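# Eject used pipette tip into bin, then rehang pipette

## Task

Press the ejector button next to the pipette's plunger so the used tip comes off into the waste bin. The tip may only be released to drop once at least half its length is already below the bin's rim; a drop from any higher fails at once. The tip must touch nothing except the pipette and the bin, or the task fails at once. The bin must stay upright. After that, return the pipette to its rack, hanging by its finger rest, vertical and at its original hanging height. Everything must stay in place on its own at the end, without the robot holding it.

## Robot and tools

ROBOT. One six-joint UR7e arm carries a 16-motor right hand with index, middle, ring and thumb. There is only one arm, so every call that moves something takes a single row.

FRAMES. Scene frame: origin on the table top under the arm's base, +z up, +y to the left when facing along +x. The hand point sits in front of the palm, where thumb tip meets index and middle tips. Its axes: +z runs along straightened fingers toward the tips, +x crosses the palm away from the thumb, +y points out of the palm face (palm surface at y = -0.062 m). Finger knuckles are at z = -0.017 m and straight fingertips reach 0.139 m past them; bending moves the tips toward +y. Only the rubber caps on the digit ends grip well. A rigid mast by the wrist (x +0.05 to +0.10, z -0.16 to -0.11, y up to +0.06 m) can strike objects.

ROW. 24 numbers (schema allows up to 30), each in [-1, 1]:
- dx, dy, dz, rx, ry, rz: an offset, not a pose, of the hand point from its measured pose when the action starts (for a call's first action, the last pose reported), in the hand point's own axes. 1.0 = 0.6 m or 180 degrees; rx, ry, rz form one rotation vector. Every row in an action is measured from that same start, not from the row before.
- 16 absolute hinge goals, order: index_mcp, index_abd, index_pip, index_dip, middle_mcp, middle_abd, middle_pip, middle_dip, ring_mcp, ring_abd, ring_pip, ring_dip, thumb_cmc, thumb_axl, thumb_mcp, thumb_ipl. Each maps linearly between its stops. For each finger, lower values curl mcp toward the palm (straight at +0.75), swing abd away from the thumb (straight 0.00), and bend pip (straight +0.58) and dip (straight +0.70). thumb_cmc toward -1 brings the thumb round in front of the palm (flat beside it at +0.71); thumb_axl rolls it (straight +0.68); thumb_mcp (+0.23) and thumb_ipl (+0.17) bend it, toward +z when axl is straight, or along the cmc swing when axl is near -0.40.
- current_limit: motor current cap, -1 = 0 mA to +1 = 550 mA, floor 11 mA; very low caps may not lift a finger.
- speed: hinge goal speed = (speed+1)/2 x 5.9 rad/s.
These two start at +0.4 and -0.6 and persist until rewritten.

execute_actions(actions): a list of up to 15 actions, each a table of up to 15 rows; each row lasts one 1/30 s step, and a short table repeats its last row to fill 15 steps (0.5 s). An empty list just returns state and images. Each step the commanded pose is clipped to 100 mm and 16 degrees from the measured pose; inverse kinematics favours position over orientation, and motion trails commands by about 0.17 s. After an action the arm goes no further than the last clipped pose, so large moves need more actions.

move(target, speed, stop_force, blocking): straight path toward one row's offset, taken from the last reported pose. speed 0.002 to 0.5 m/s (default 0.25), turning up to twice that in rad/s; path 0.5 to 10 s. It does not avoid obstacles and can overshoot. stop_force 9 to 40 N (not in the first 0.2 s) ends the path when the wrist sensor feels that much extra push against the motion, then backs off two steps; use it slowly, skip it on turning moves, and omit it when moving away from contact. blocking=false returns after 0.5 s, cannot be combined with stop_force, and blocks other motion calls until wait or stop shows the end. The move: line reports the ending (done, off_target, moving, held, fault, contact), limits (paced = pose clipped, held = steps blocked) and distance to target.

wait(seconds 0 to 10) holds the last command. stop brakes a running move. zoom_image(camera, region [x0,y0,x1,y1], at most 504x504 px) enlarges one camera's latest image; cameras: cam_head_left, cam_head_right, cam_high, cam_low, cam_wrist, all 504x504. read_manual(section "licences") returns licence text only. finished_scene(scene) ends the current scene; the result reports success.

RESULTS. State gives end_effector_position (m), end_effector_quat_wxyz and velocities in the scene frame; "Hand target" is where the controller is heading; joint positions follow URDF order. Wrist force/torque are in hand point axes, with roughly 4 N offset, 2.4 N noise and saturation near 50 N; pressing shows force pointing back into the arm. Per motor: hand_goal, hand_measured, hand_current_ma (positive pushes toward -1), hand_state (moving, goal, blocked, overload). A finger only squeezes while its goal lies beyond the object. "pose unreachable" means the clearance check altered the command.

AVOID. Joint torque at load limits (wrist joints 24.3 N m, others 130) or 150 N external force triggers a fault: 10 s stop and the rest of the call is skipped, as after a HAND FAULT line. A motor drawing 495 mA or more for about 5 s total shuts down for 10 s. MOTOR HOT appears at 70 °C; 85 °C brakes the arm. The stiff arm faults if driven even slightly into something firm. Never let the tip touch anything but pipette and bin, release it only when half is below the rim, keep the bin upright, knock nothing off the table, and expect occasional nudges to loose objects. The camera calibration (K, distortion, T_world_to_cam) is approximate, within a few degrees and millimetres.

Each tool is called after "Call:" as name(argument=value, ...) on one line, values as JSON.

## Session

Call:
execute_actions(actions=[])

Scene clock: 0.00 s.
end_effector_position=(+0.2144, -0.4267, +0.2181) hand_goal=(+0.754, +0.000, +0.576, +0.696, +0.754, +0.000, +0.576, +0.696, +0.754, +0.000, +0.576, +0.696, +0.714, +0.678, +0.226, +0.168) hand_measured=(+0.754, +0.000, +0.576, +0.696, +0.754, +0.000, +0.576, +0.696, +0.754, +0.000, +0.576, +0.696, +0.714, +0.678, +0.226, +0.168) hand_current_ma=(+0, +0, +0, +0, +0, +0, +0, +0, +0, +0, +0, +0, +0, +0, +0, +0) hand_state=(goal, goal, goal, goal, goal, goal, goal, goal, goal, goal, goal, goal, goal, goal, goal, goal) hand_current_limit=0.40 hand_speed=-0.60 end_effector_quat_wxyz=(+0.692, -0.062, -0.718, -0.046) end_effector_velocity=(-0.000, +0.000, -0.000) end_effector_angular_velocity=(+0.001, +0.000, -0.000)
Joint positions: [-1.069 -0.696  1.179 -0.547 -2.517 -1.604]
Joint velocities: [-0.     0.001  0.    -0.     0.    -0.001]
Wrist force (N, on the end effector, along its own x y z axes, offset not removed): no reading
Wrist torque (N m, same axes, about the end effector's origin, offset not removed): no reading
Hand target: +0.214, -0.427, +0.218; +0.692, -0.062, -0.718, -0.046

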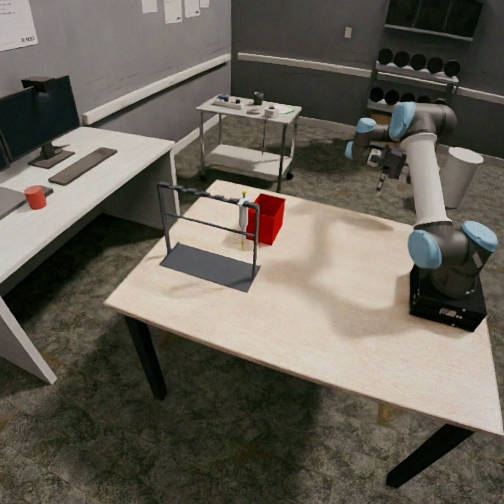

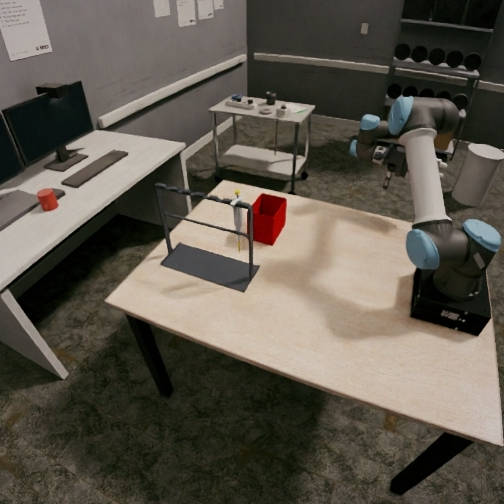

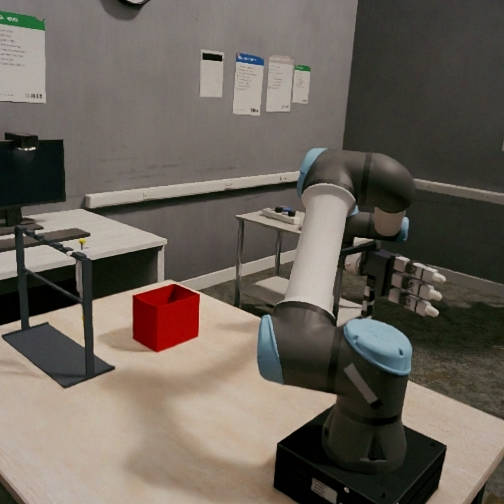

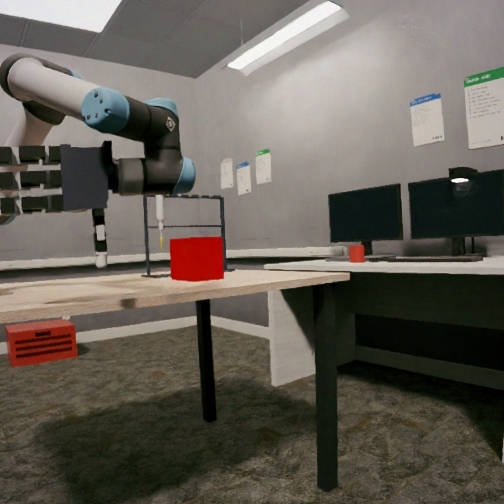

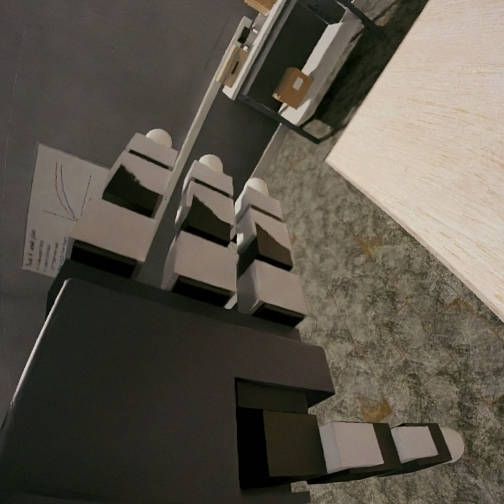

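Call:
zoom_image(camera="cam_head_left", region=[150, 170, 300, 300])

Call:
zoom_image(camera="cam_low", region=[130, 180, 240, 290])

Call:
zoom_image(camera="cam_high", region=[0, 210, 220, 400])

Call:
zoom_image(camera="cam_head_right", region=[200, 180, 300, 260])

Region (150, 170, 300, 300) of cam_head_left's 504x504 image, scaled by 3.360, with more detail than that image has; it fills the top 437 rows of this view, and the rest is white.

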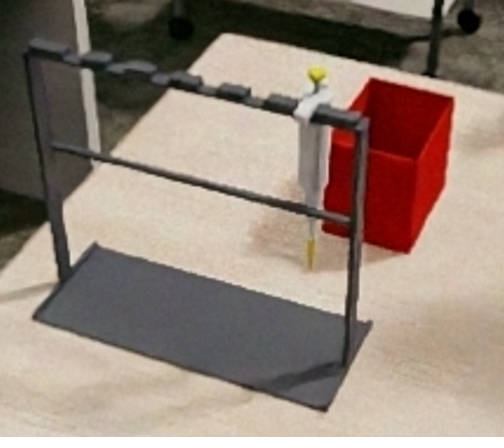

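Region (130, 180, 240, 290) of cam_low's 504x504 image, scaled by 4.582, with more detail than that image has.

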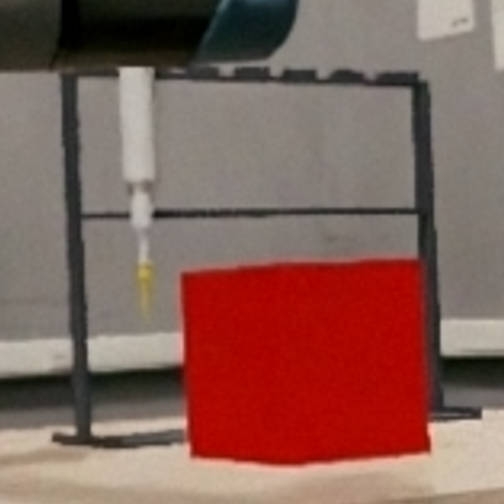

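Region (0, 210, 220, 400) of cam_high's 504x504 image, scaled by 2.291, with more detail than that image has; it fills the top 435 rows of this view, and the rest is white.

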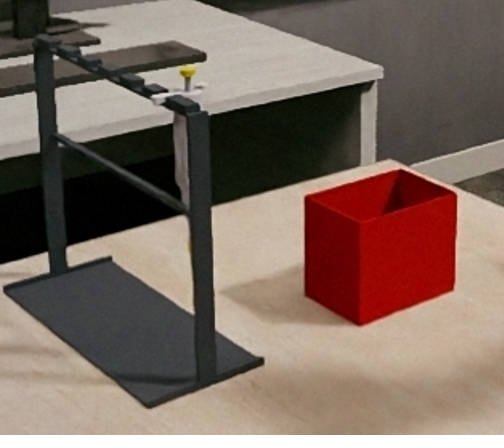

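Region (200, 180, 300, 260) of cam_head_right's 504x504 image, scaled by 5.040, with more detail than that image has; it fills the top 403 rows of this view, and the rest is white.

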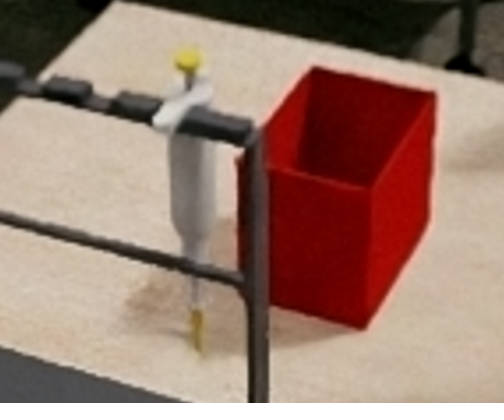

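Call:
move(target=[0.133,0.2,-0.2,0.5,0,0,0.754,0,0.576,0.696,0.754,0,0.576,0.696,0.754,0,0.576,0.696,0.714,0.678,0.226,0.168,0.4,-0.6], speed=0.4)

Scene clock: 14.60 s.
end_effector_position=(+0.2442, -0.4041, +0.2362) hand_goal=(+0.754, +0.000, +0.576, +0.696, +0.754, +0.000, +0.576, +0.696, +0.754, +0.000, +0.576, +0.696, +0.714, +0.678, +0.226, +0.168) hand_measured=(+0.754, +0.004, +0.576, +0.696, +0.754, +0.004, +0.576, +0.696, +0.754, +0.004, +0.576, +0.696, +0.712, +0.678, +0.226, +0.168) hand_current_ma=(-3, +16, +3, +0, -3, +16, +3, +0, -3, +17, +3, +0, -7, -5, +1, +0) hand_state=(goal, goal, goal, goal, goal, goal, goal, goal, goal, goal, goal, goal, goal, goal, goal, goal) hand_current_limit=0.40 hand_speed=-0.60 end_effector_quat_wxyz=(+0.693, +0.057, -0.714, +0.077) end_effector_velocity=(-0.000, -0.000, +0.001) end_effector_angular_velocity=(-0.001, -0.001, -0.000)
Joint positions: [-0.915 -0.794  1.318 -0.585 -2.706 -1.596]
Joint velocities: [-0.    -0.001 -0.     0.    -0.    -0.   ]
Wrist force (N, on the end effector, along its own x y z axes, offset not removed): [3.2 -2.3 1.4]
Wrist torque (N m, same axes, about the end effector's origin, offset not removed): [-0.57 -0.54 0.25]
Hand target: +0.244, -0.404, +0.236; +0.693, +0.057, -0.714, +0.077
Off the commanded pose: 0.146 m, 70 deg; position and orientation clipped at the last step of the last action.
move: held; limits=paced,held; held on 51 of 70 steps, including the last
pose unreachable: on one or more control steps of this call, first in action 0 (counted from 0), an arm could not follow its commanded pose, so it was not sent that pose on those steps. On the call's last step it was still not sent that pose. It may still have moved: this result reports where it is.
cause: the commanded pose would bring two parts of the arm too close to each other (joints 4 (wrist 1) to 6 (wrist 3) lie between them).
camera_calibration (this result's frames):
cam_wrist: T_world_to_cam=[[0.0370044, 0.495147, -0.868021, 0.421757], [0.804888, -0.529578, -0.267775, -0.386685], [-0.592273, -0.68875, -0.418135, 0.0897666], [0, 0, 0, 1]] pos_world=[0.348797, -0.351785, 0.300084]

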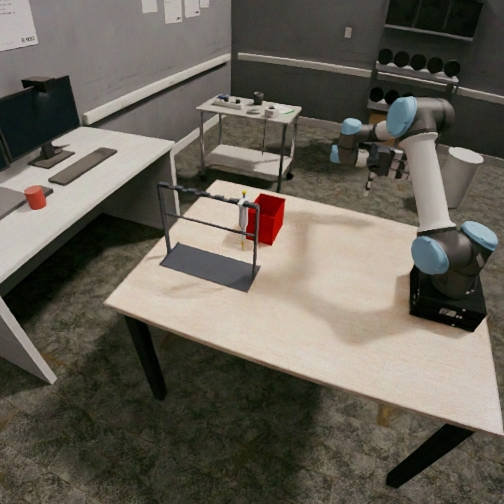

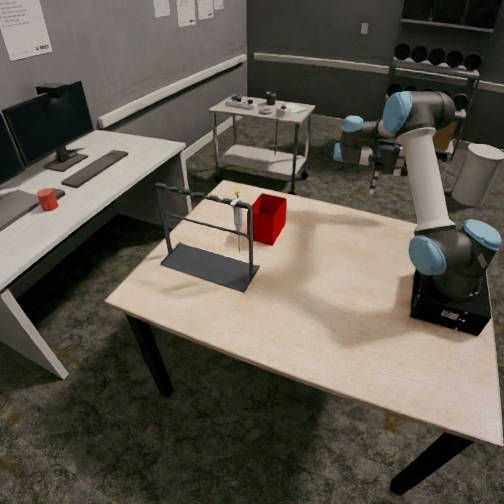

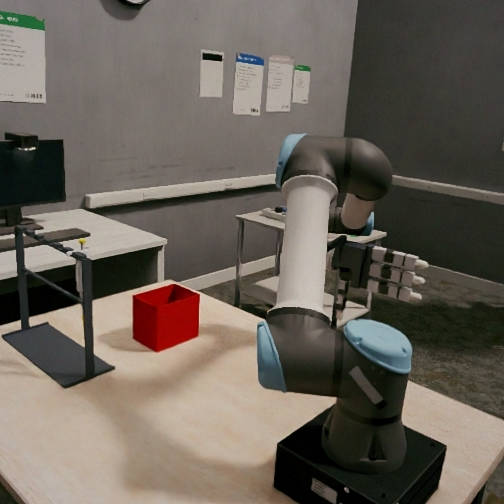

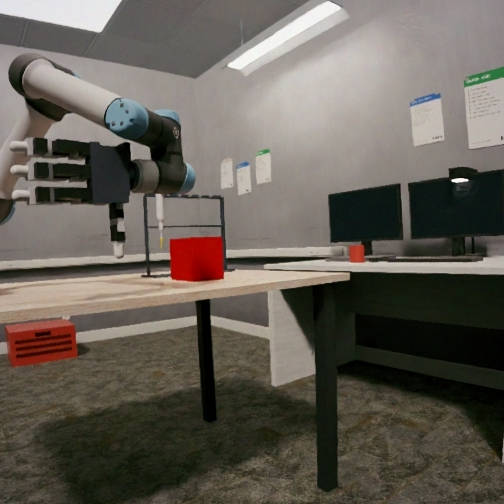

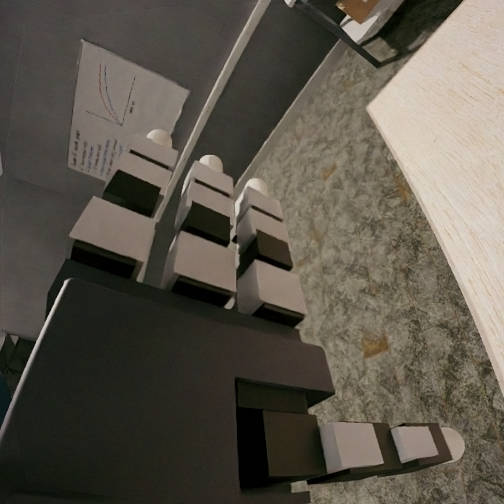

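Other direction.

Call:
move(target=[0.1,0.1,0,-0.55,0,0,0.754,0,0.576,0.696,0.754,0,0.576,0.696,0.754,0,0.576,0.696,0.714,0.678,0.226,0.168,0.4,-0.6], speed=0.4)

Call:
move(target=[0,0.3,0.1,-0.5,0,0,0.754,0,0.576,0.696,0.754,0,0.576,0.696,0.754,0,0.576,0.696,0.714,0.678,0.226,0.168,0.4,-0.6], speed=0.4)

Scene clock: 21.57 s.
end_effector_position=(+0.2307, -0.3438, +0.2944) hand_goal=(+0.754, +0.000, +0.576, +0.696, +0.754, +0.000, +0.576, +0.696, +0.754, +0.000, +0.576, +0.696, +0.714, +0.678, +0.226, +0.168) hand_measured=(+0.754, +0.004, +0.576, +0.696, +0.754, +0.004, +0.576, +0.696, +0.754, +0.004, +0.576, +0.696, +0.712, +0.678, +0.226, +0.168) hand_current_ma=(-3, +16, +3, +0, -3, +16, +3, +0, -3, +17, +3, +0, -7, -5, +1, +0) hand_state=(goal, goal, goal, goal, goal, goal, goal, goal, goal, goal, goal, goal, goal, goal, goal, goal) hand_current_limit=0.40 hand_speed=-0.60 end_effector_quat_wxyz=(+0.494, -0.490, -0.522, -0.493) end_effector_velocity=(-0.000, +0.000, -0.000) end_effector_angular_velocity=(-0.001, -0.000, -0.008)
Joint positions: [-1.506 -0.98   1.495 -0.539 -1.57  -1.6  ]
Joint velocities: [-0.004 -0.003  0.005 -0.003  0.005 -0.   ]
Wrist force (N, on the end effector, along its own x y z axes, offset not removed): [-0.3 6.1 -1.3]
Wrist torque (N m, same axes, about the end effector's origin, offset not removed): [0.96 -0.08 0.15]
Hand target: +0.231, -0.344, +0.294; +0.494, -0.490, -0.522, -0.493
Off the commanded pose: 0.000 m, 0 deg.
move: done; limits=paced
camera_calibration (this result's frames):
cam_wrist: T_world_to_cam=[[0.536111, -0.110176, -0.836926, 0.11048], [-0.63002, -0.712096, -0.30983, -0.0475906], [-0.561836, 0.693383, -0.451176, 0.625542], [0, 0, 0, 1]] pos_world=[0.262239, -0.455457, 0.359948]

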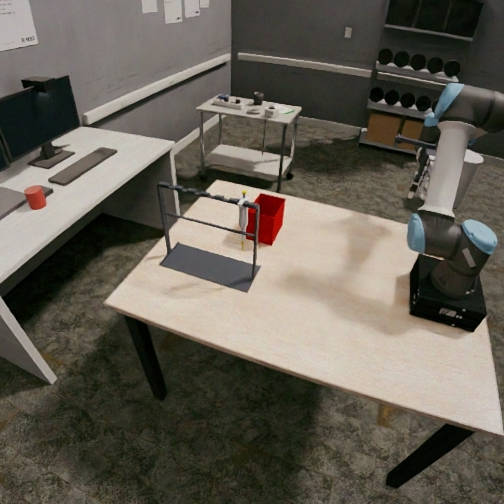

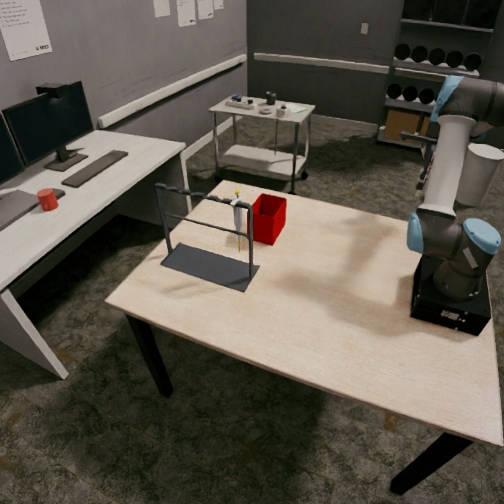

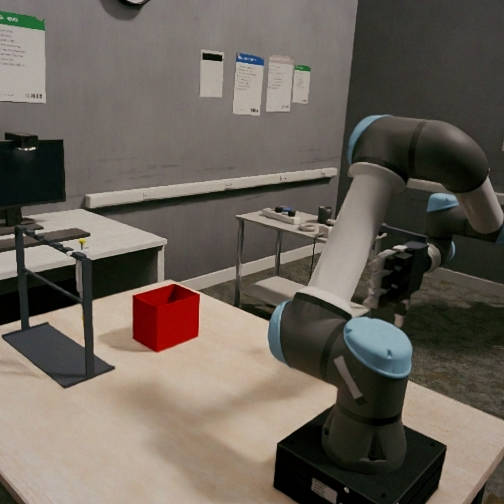

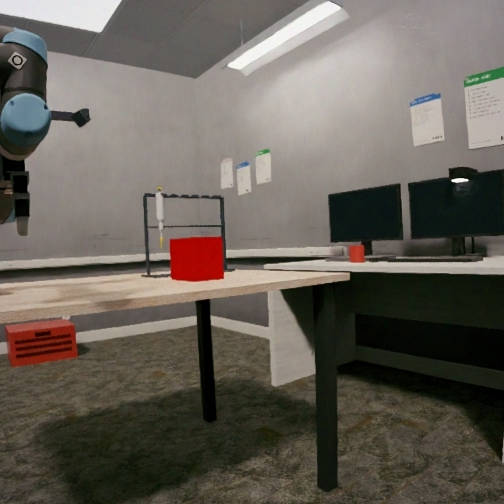

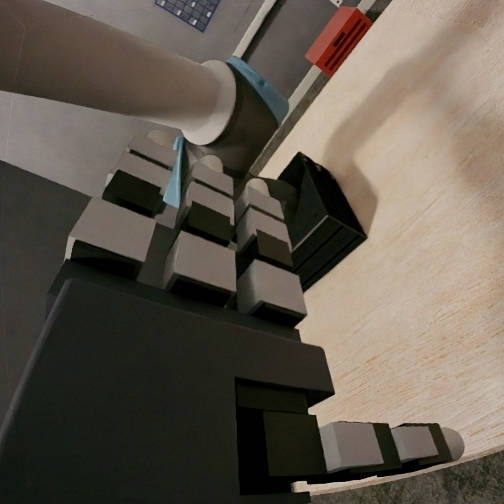

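Scene clock: 24.50 s.
end_effector_position=(+0.4088, -0.2776, +0.2986) hand_goal=(+0.754, +0.000, +0.576, +0.696, +0.754, +0.000, +0.576, +0.696, +0.754, +0.000, +0.576, +0.696, +0.714, +0.678, +0.226, +0.168) hand_measured=(+0.754, +0.004, +0.576, +0.696, +0.754, +0.004, +0.576, +0.696, +0.754, +0.004, +0.576, +0.696, +0.712, +0.678, +0.226, +0.168) hand_current_ma=(-3, +16, +3, +0, -3, +16, +3, +0, -3, +17, +3, +0, -7, -5, +1, +0) hand_state=(goal, goal, goal, goal, goal, goal, goal, goal, goal, goal, goal, goal, goal, goal, goal, goal) hand_current_limit=0.40 hand_speed=-0.60 end_effector_quat_wxyz=(-0.004, +0.697, +0.020, +0.717) end_effector_velocity=(-0.000, -0.000, -0.001) end_effector_angular_velocity=(+0.002, -0.021, +0.001)
Joint positions: [-1.342 -1.741  2.492 -0.916  0.166 -1.432]
Joint velocities: [-0.002 -0.016  0.039 -0.153  0.     0.13 ]
Wrist force (N, on the end effector, along its own x y z axes, offset not removed): [0.0 -0.7 -0.3]
Wrist torque (N m, same axes, about the end effector's origin, offset not removed): [-0.10 -0.05 0.01]
Hand target: +0.409, -0.278, +0.299; -0.004, +0.696, +0.020, +0.718
Off the commanded pose: 0.000 m, 0 deg.
move: done
camera_calibration (this result's frames):
cam_wrist: T_world_to_cam=[[-0.0647957, -0.529384, -0.845904, 0.157753], [-0.695039, 0.632202, -0.342405, 0.522475], [0.716047, 0.56575, -0.408906, 0.111183], [0, 0, 0, 1]] pos_world=[0.29375, -0.3097, 0.357805]

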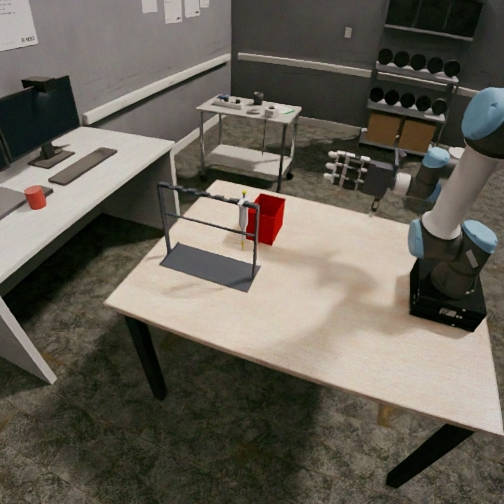

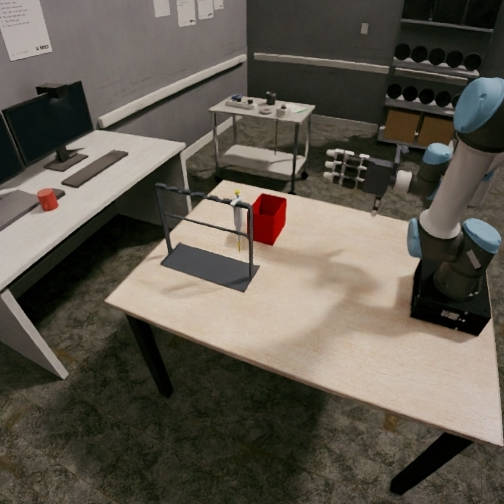

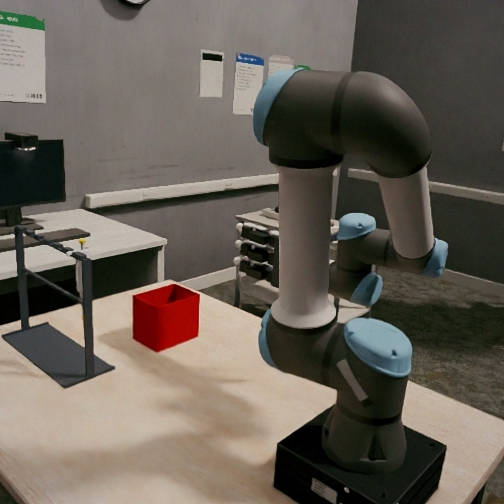

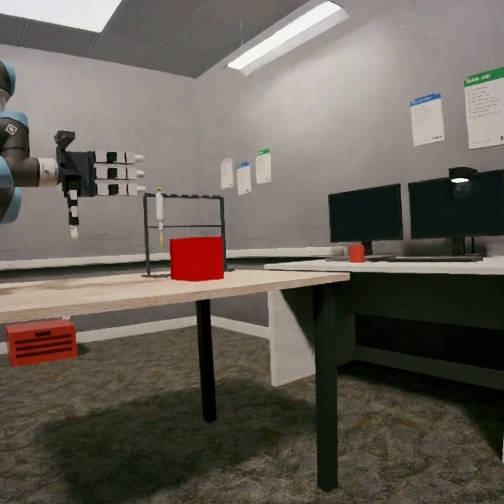

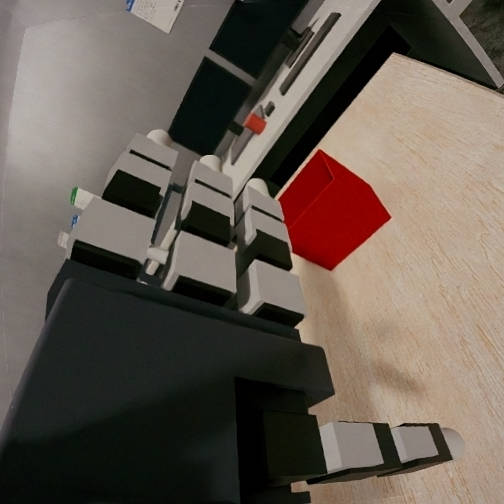

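Call:
move(target=[0,-0.46,0.15,0,0,0,0.754,0,0.576,0.696,0.754,0,0.576,0.696,0.754,0,0.576,0.696,0.714,0.678,0.226,0.168,0.4,-0.6], speed=0.3)

Call:
move(target=[0,0,0,0,0,0.5,0.754,0,0.576,0.696,0.754,0,0.576,0.696,0.754,0,0.576,0.696,0.714,0.678,0.226,0.168,0.4,-0.6], speed=0.4)

Call:
move(target=[0,0,0,0,0,0.5,0.754,0,0.576,0.696,0.754,0,0.576,0.696,0.754,0,0.576,0.696,0.714,0.678,0.226,0.168,0.4,-0.6], speed=0.4)

Scene clock: 28.47 s.
end_effector_position=(+0.4898, +0.0015, +0.2938) hand_goal=(+0.754, +0.000, +0.576, +0.696, +0.754, +0.000, +0.576, +0.696, +0.754, +0.000, +0.576, +0.696, +0.714, +0.678, +0.226, +0.168) hand_measured=(+0.754, +0.004, +0.576, +0.696, +0.754, +0.004, +0.576, +0.696, +0.754, +0.004, +0.576, +0.696, +0.712, +0.678, +0.226, +0.168) hand_current_ma=(-2, +16, +3, +0, -1, +16, +3, +0, -2, +18, +3, +0, -6, -5, +1, +0) hand_state=(goal, goal, goal, goal, goal, goal, goal, goal, goal, goal, goal, goal, goal, goal, goal, goal) hand_current_limit=0.40 hand_speed=-0.60 end_effector_quat_wxyz=(-0.004, +0.697, +0.021, +0.717) end_effector_velocity=(+0.001, +0.001, -0.000) end_effector_angular_velocity=(-0.000, -0.000, -0.010)
Joint positions: [-0.191 -1.688  2.462 -0.801  1.314 -1.588]
Joint velocities: [ 0.014  0.008 -0.006 -0.002  0.024 -0.001]
Wrist force (N, on the end effector, along its own x y z axes, offset not removed): [0.1 -0.2 1.7]
Wrist torque (N m, same axes, about the end effector's origin, offset not removed): [-0.32 -0.20 -0.09]
Hand target: +0.490, +0.002, +0.294; -0.003, +0.697, +0.020, +0.717
Off the commanded pose: 0.001 m, 0 deg.
move: done
camera_calibration (this result's frames):
cam_wrist: T_world_to_cam=[[-0.0648228, -0.529909, -0.845574, 0.306622], [-0.695828, 0.631375, -0.34233, 0.401057], [0.715277, 0.566183, -0.409653, -0.106071], [0, 0, 0, 1]] pos_world=[0.374813, -0.0306806, 0.353113]

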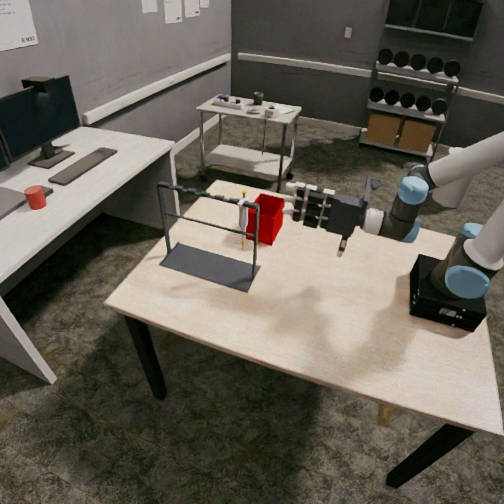

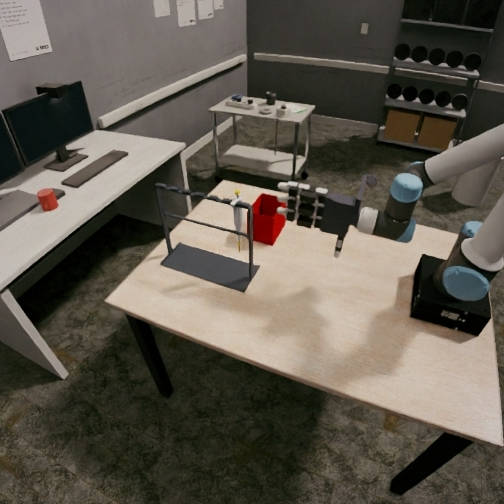

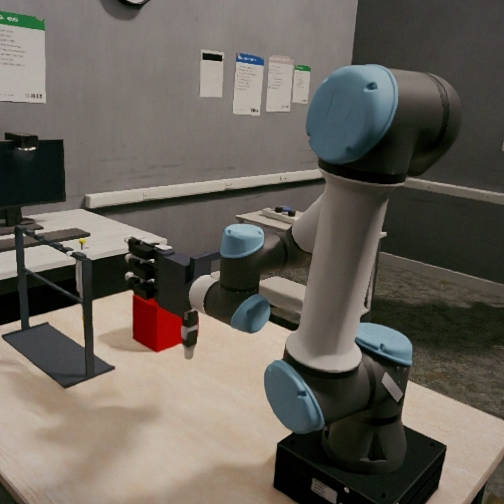

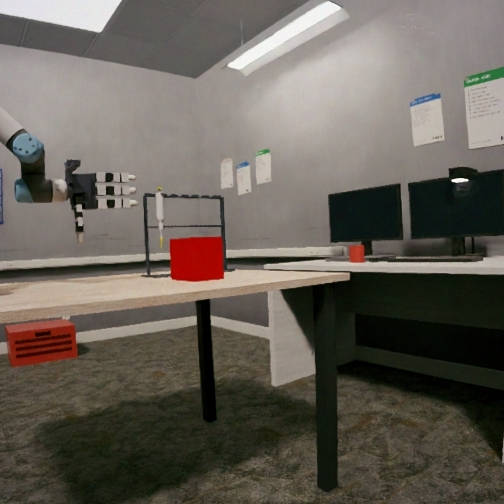

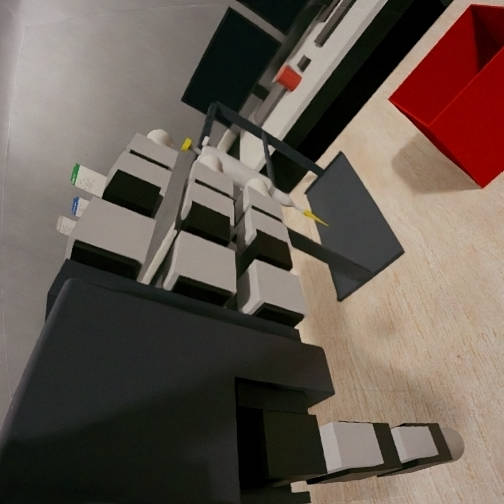

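Scene clock: 30.97 s.
end_effector_position=(+0.4896, +0.0015, +0.2941) hand_goal=(+0.754, +0.000, +0.576, +0.696, +0.754, +0.000, +0.576, +0.696, +0.754, +0.000, +0.576, +0.696, +0.714, +0.678, +0.226, +0.168) hand_measured=(+0.744, +0.004, +0.576, +0.696, +0.744, +0.004, +0.576, +0.696, +0.742, +0.004, +0.576, +0.696, +0.704, +0.678, +0.226, +0.168) hand_current_ma=(-58, +15, -3, +0, -53, +15, -3, +0, -60, +17, -3, +0, -52, -5, +1, +0) hand_state=(goal, goal, goal, goal, goal, goal, goal, goal, goal, goal, goal, goal, goal, goal, goal, goal) hand_current_limit=0.40 hand_speed=-0.60 end_effector_quat_wxyz=(+0.509, -0.508, +0.478, -0.504) end_effector_velocity=(-0.000, +0.000, -0.000) end_effector_angular_velocity=(+0.008, -0.002, +0.002)
Joint positions: [-0.613 -1.858  2.377 -0.553  0.893 -0.003]
Joint velocities: [-0.004  0.     0.002 -0.005 -0.006  0.01 ]
Wrist force (N, on the end effector, along its own x y z axes, offset not removed): [1.3 0.6 -1.4]
Wrist torque (N m, same axes, about the end effector's origin, offset not removed): [0.10 -0.40 0.08]
Hand target: +0.490, +0.001, +0.294; +0.510, -0.507, +0.478, -0.504
Off the commanded pose: 0.000 m, 0 deg.
move: done
camera_calibration (this result's frames):
cam_wrist: T_world_to_cam=[[-0.121427, 0.838968, -0.530461, 0.239912], [-0.711289, 0.299206, 0.636038, 0.121366], [0.692332, 0.454543, 0.560417, -0.379716], [0, 0, 0, 1]] pos_world=[0.378347, -0.0649947, 0.26287]

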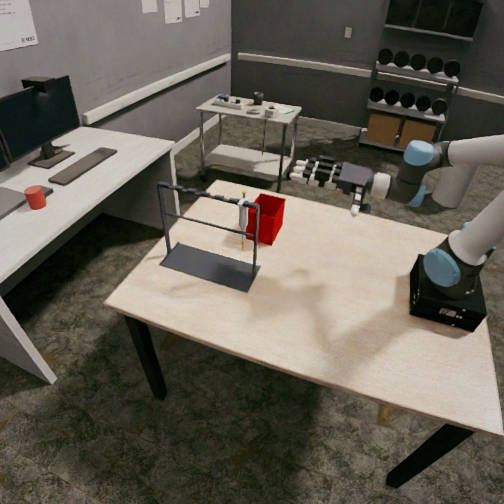

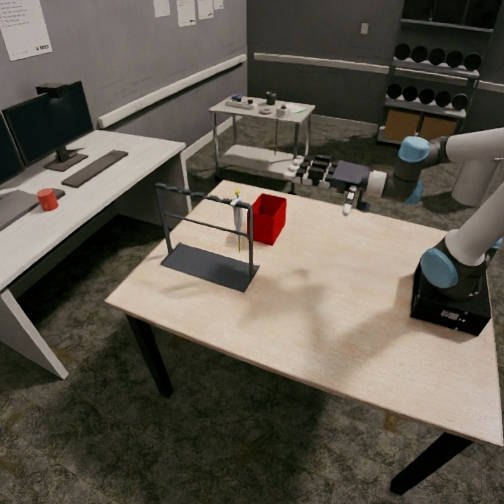

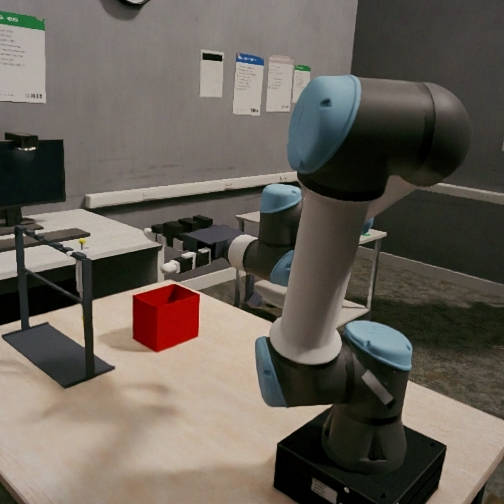

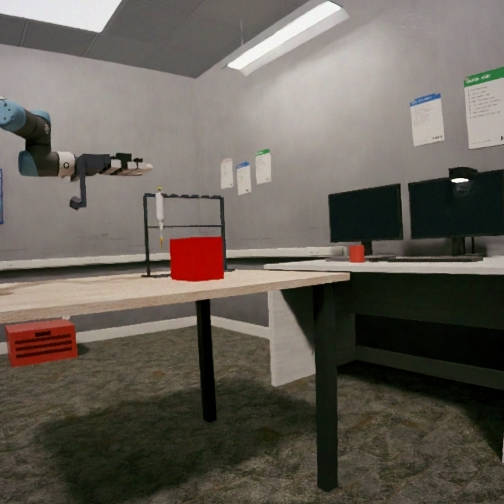

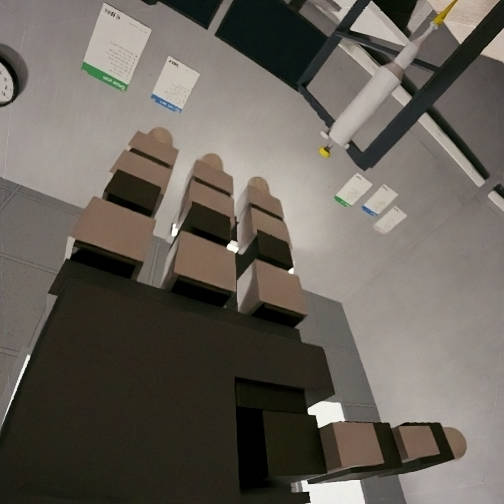

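Scene clock: 33.47 s.
end_effector_position=(+0.4896, +0.0011, +0.2941) hand_goal=(+0.754, +0.000, +0.576, +0.696, +0.754, +0.000, +0.576, +0.696, +0.754, +0.000, +0.576, +0.696, +0.714, +0.678, +0.226, +0.168) hand_measured=(+0.750, -0.002, +0.576, +0.696, +0.750, -0.002, +0.576, +0.696, +0.750, -0.004, +0.576, +0.696, +0.712, +0.678, +0.226, +0.168) hand_current_ma=(-19, -13, -3, +0, -18, -13, -3, +0, -20, -14, -3, +0, -14, -5, +1, +0) hand_state=(goal, goal, goal, goal, goal, goal, goal, goal, goal, goal, goal, goal, goal, goal, goal, goal) hand_current_limit=0.40 hand_speed=-0.60 end_effector_quat_wxyz=(+0.717, -0.021, +0.697, +0.003) end_effector_velocity=(+0.000, +0.001, -0.000) end_effector_angular_velocity=(+0.011, -0.003, +0.000)
Joint positions: [-0.803 -1.543  2.487 -0.985  0.703  1.577]
Joint velocities: [ 0.002  0.006  0.004 -0.015  0.002  0.015]
Wrist force (N, on the end effector, along its own x y z axes, offset not removed): [3.7 -0.6 -2.4]
Wrist torque (N m, same axes, about the end effector's origin, offset not removed): [-0.04 -0.67 0.11]
Hand target: +0.490, +0.001, +0.294; +0.717, -0.021, +0.697, +0.004
Off the commanded pose: 0.000 m, 0 deg.
move: done
camera_calibration (this result's frames):
cam_wrist: T_world_to_cam=[[-0.148115, 0.523413, 0.839107, -0.14919], [-0.667861, -0.67871, 0.305474, 0.198573], [0.729399, -0.515162, 0.450095, -0.364195], [0, 0, 0, 1]] pos_world=[0.376165, 0.0252424, 0.22845]

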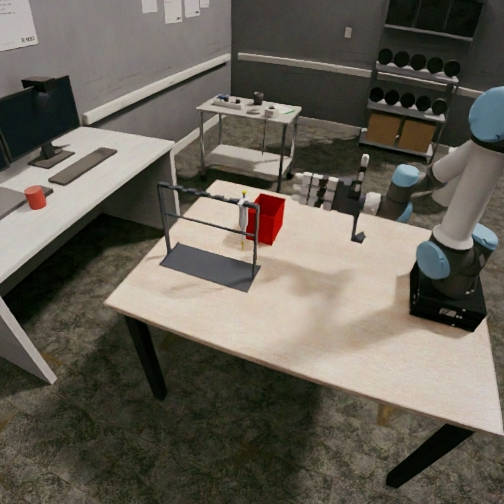

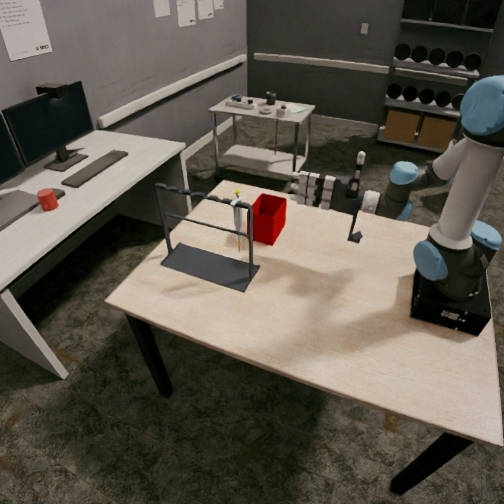

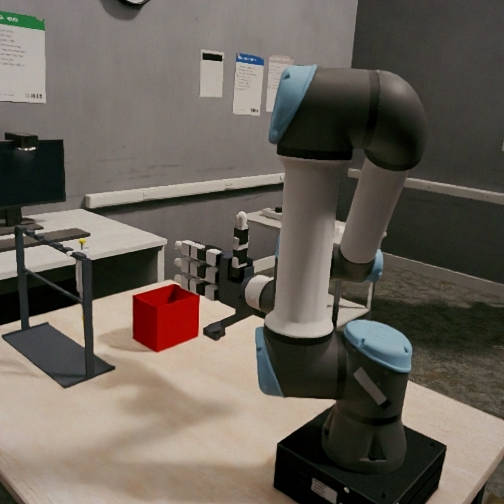

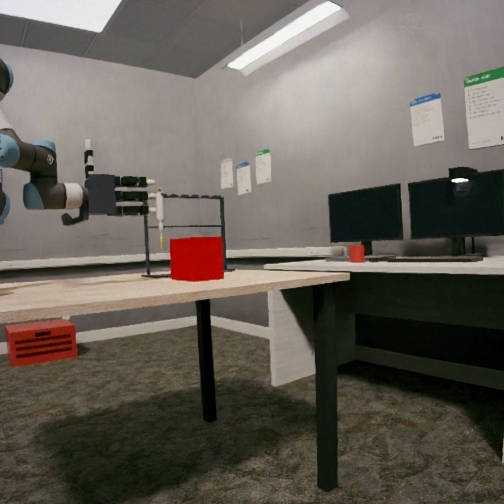

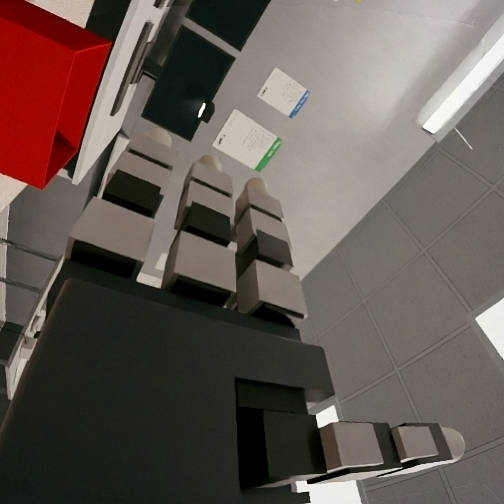

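Call:
move(target=[0.065,0.265,0.358,0,0,0,0.754,0,0.576,0.696,0.754,0,0.576,0.696,0.754,0,0.576,0.696,0.714,0.678,0.226,0.168,0.4,-0.6], speed=0.25)

Call:
zoom_image(camera="cam_low", region=[80, 130, 240, 290])

Call:
zoom_image(camera="cam_head_left", region=[180, 140, 340, 280])

Scene clock: 45.53 s.
end_effector_position=(+0.6999, +0.1667, +0.2565) hand_goal=(+0.754, +0.000, +0.576, +0.696, +0.754, +0.000, +0.576, +0.696, +0.754, +0.000, +0.576, +0.696, +0.714, +0.678, +0.226, +0.168) hand_measured=(+0.752, -0.002, +0.576, +0.696, +0.752, -0.002, +0.576, +0.696, +0.752, -0.004, +0.576, +0.696, +0.712, +0.678, +0.226, +0.168) hand_current_ma=(-12, -13, -3, +0, -11, -13, -3, +0, -12, -14, -3, +0, -10, -5, +1, +0) hand_state=(goal, goal, goal, goal, goal, goal, goal, goal, goal, goal, goal, goal, goal, goal, goal, goal) hand_current_limit=0.40 hand_speed=-0.60 end_effector_quat_wxyz=(+0.717, -0.021, +0.697, +0.003) end_effector_velocity=(+0.001, +0.001, -0.000) end_effector_angular_velocity=(+0.000, -0.000, -0.000)
Joint positions: [-0.098 -1.061  1.938 -0.903  1.407  1.55 ]
Joint velocities: [ 0.002  0.003 -0.004  0.001  0.002  0.   ]
Wrist force (N, on the end effector, along its own x y z axes, offset not removed): [3.7 -2.3 3.0]
Wrist torque (N m, same axes, about the end effector's origin, offset not removed): [-0.65 -0.78 0.12]
Hand target: +0.700, +0.167, +0.256; +0.717, -0.021, +0.697, +0.003
Off the commanded pose: 0.000 m, 0 deg.
move: done
camera_calibration (this result's frames):
cam_wrist: T_world_to_cam=[[-0.147928, 0.523808, 0.838894, -0.173238], [-0.667774, -0.678579, 0.305954, 0.462646], [0.729517, -0.514932, 0.450166, -0.415487], [0, 0, 0, 1]] pos_world=[0.586421, 0.190738, 0.190818]

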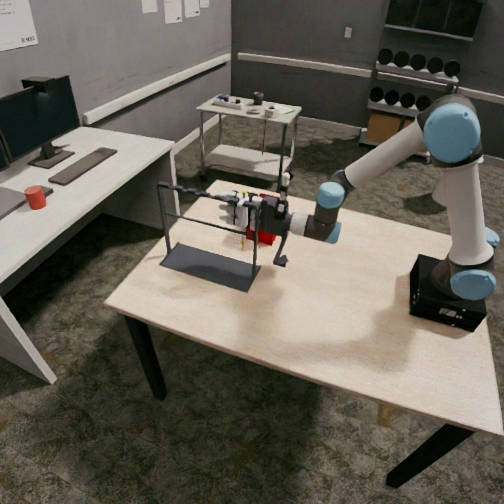

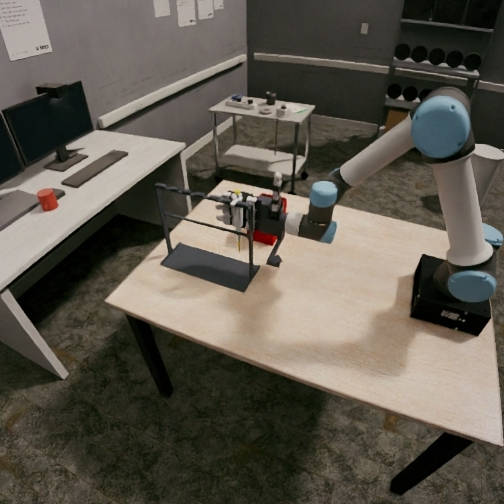

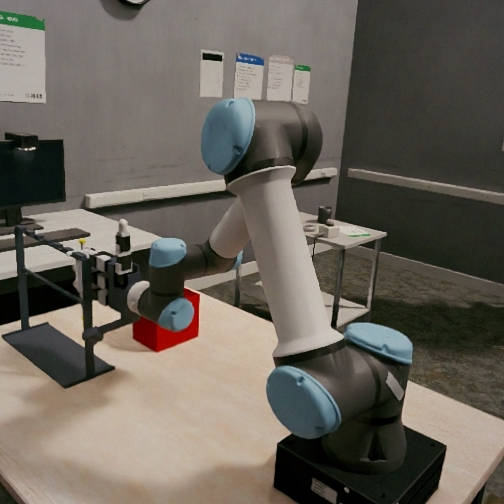

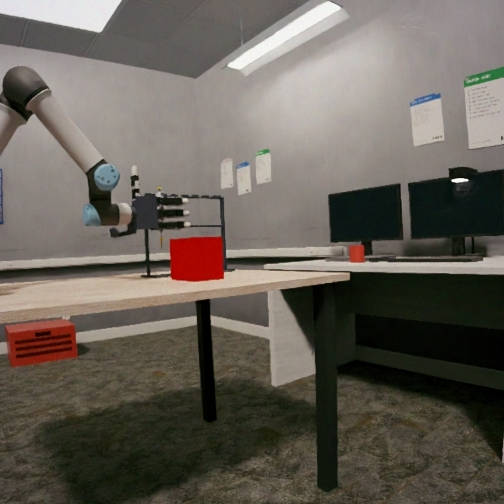

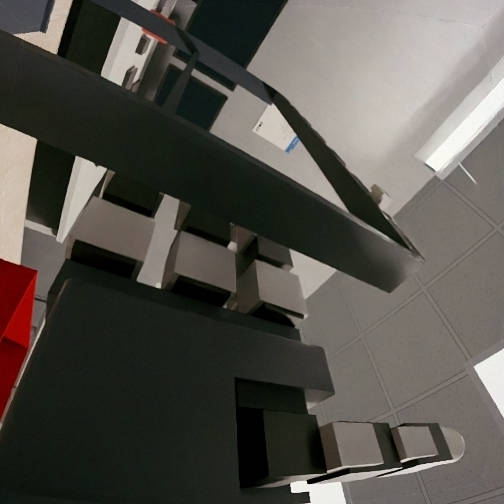

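Region (80, 130, 240, 290) of cam_low's 504x504 image, scaled by 3.150, with more detail than that image has.

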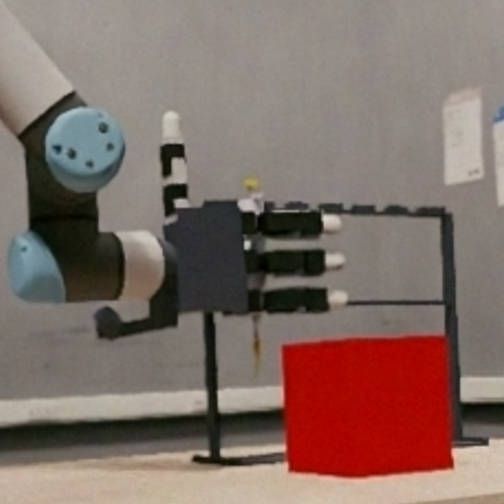

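Region (180, 140, 340, 280) of cam_head_left's 504x504 image, scaled by 3.150, with more detail than that image has; it fills the top 441 rows of this view, and the rest is white.

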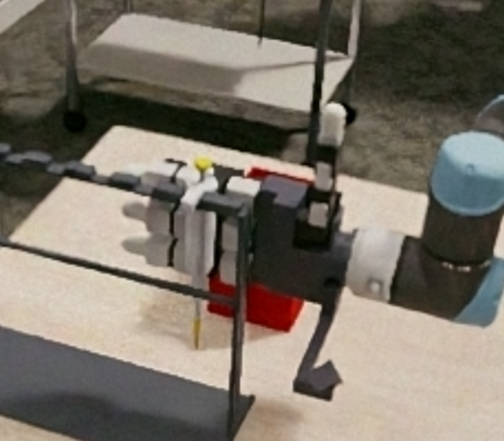

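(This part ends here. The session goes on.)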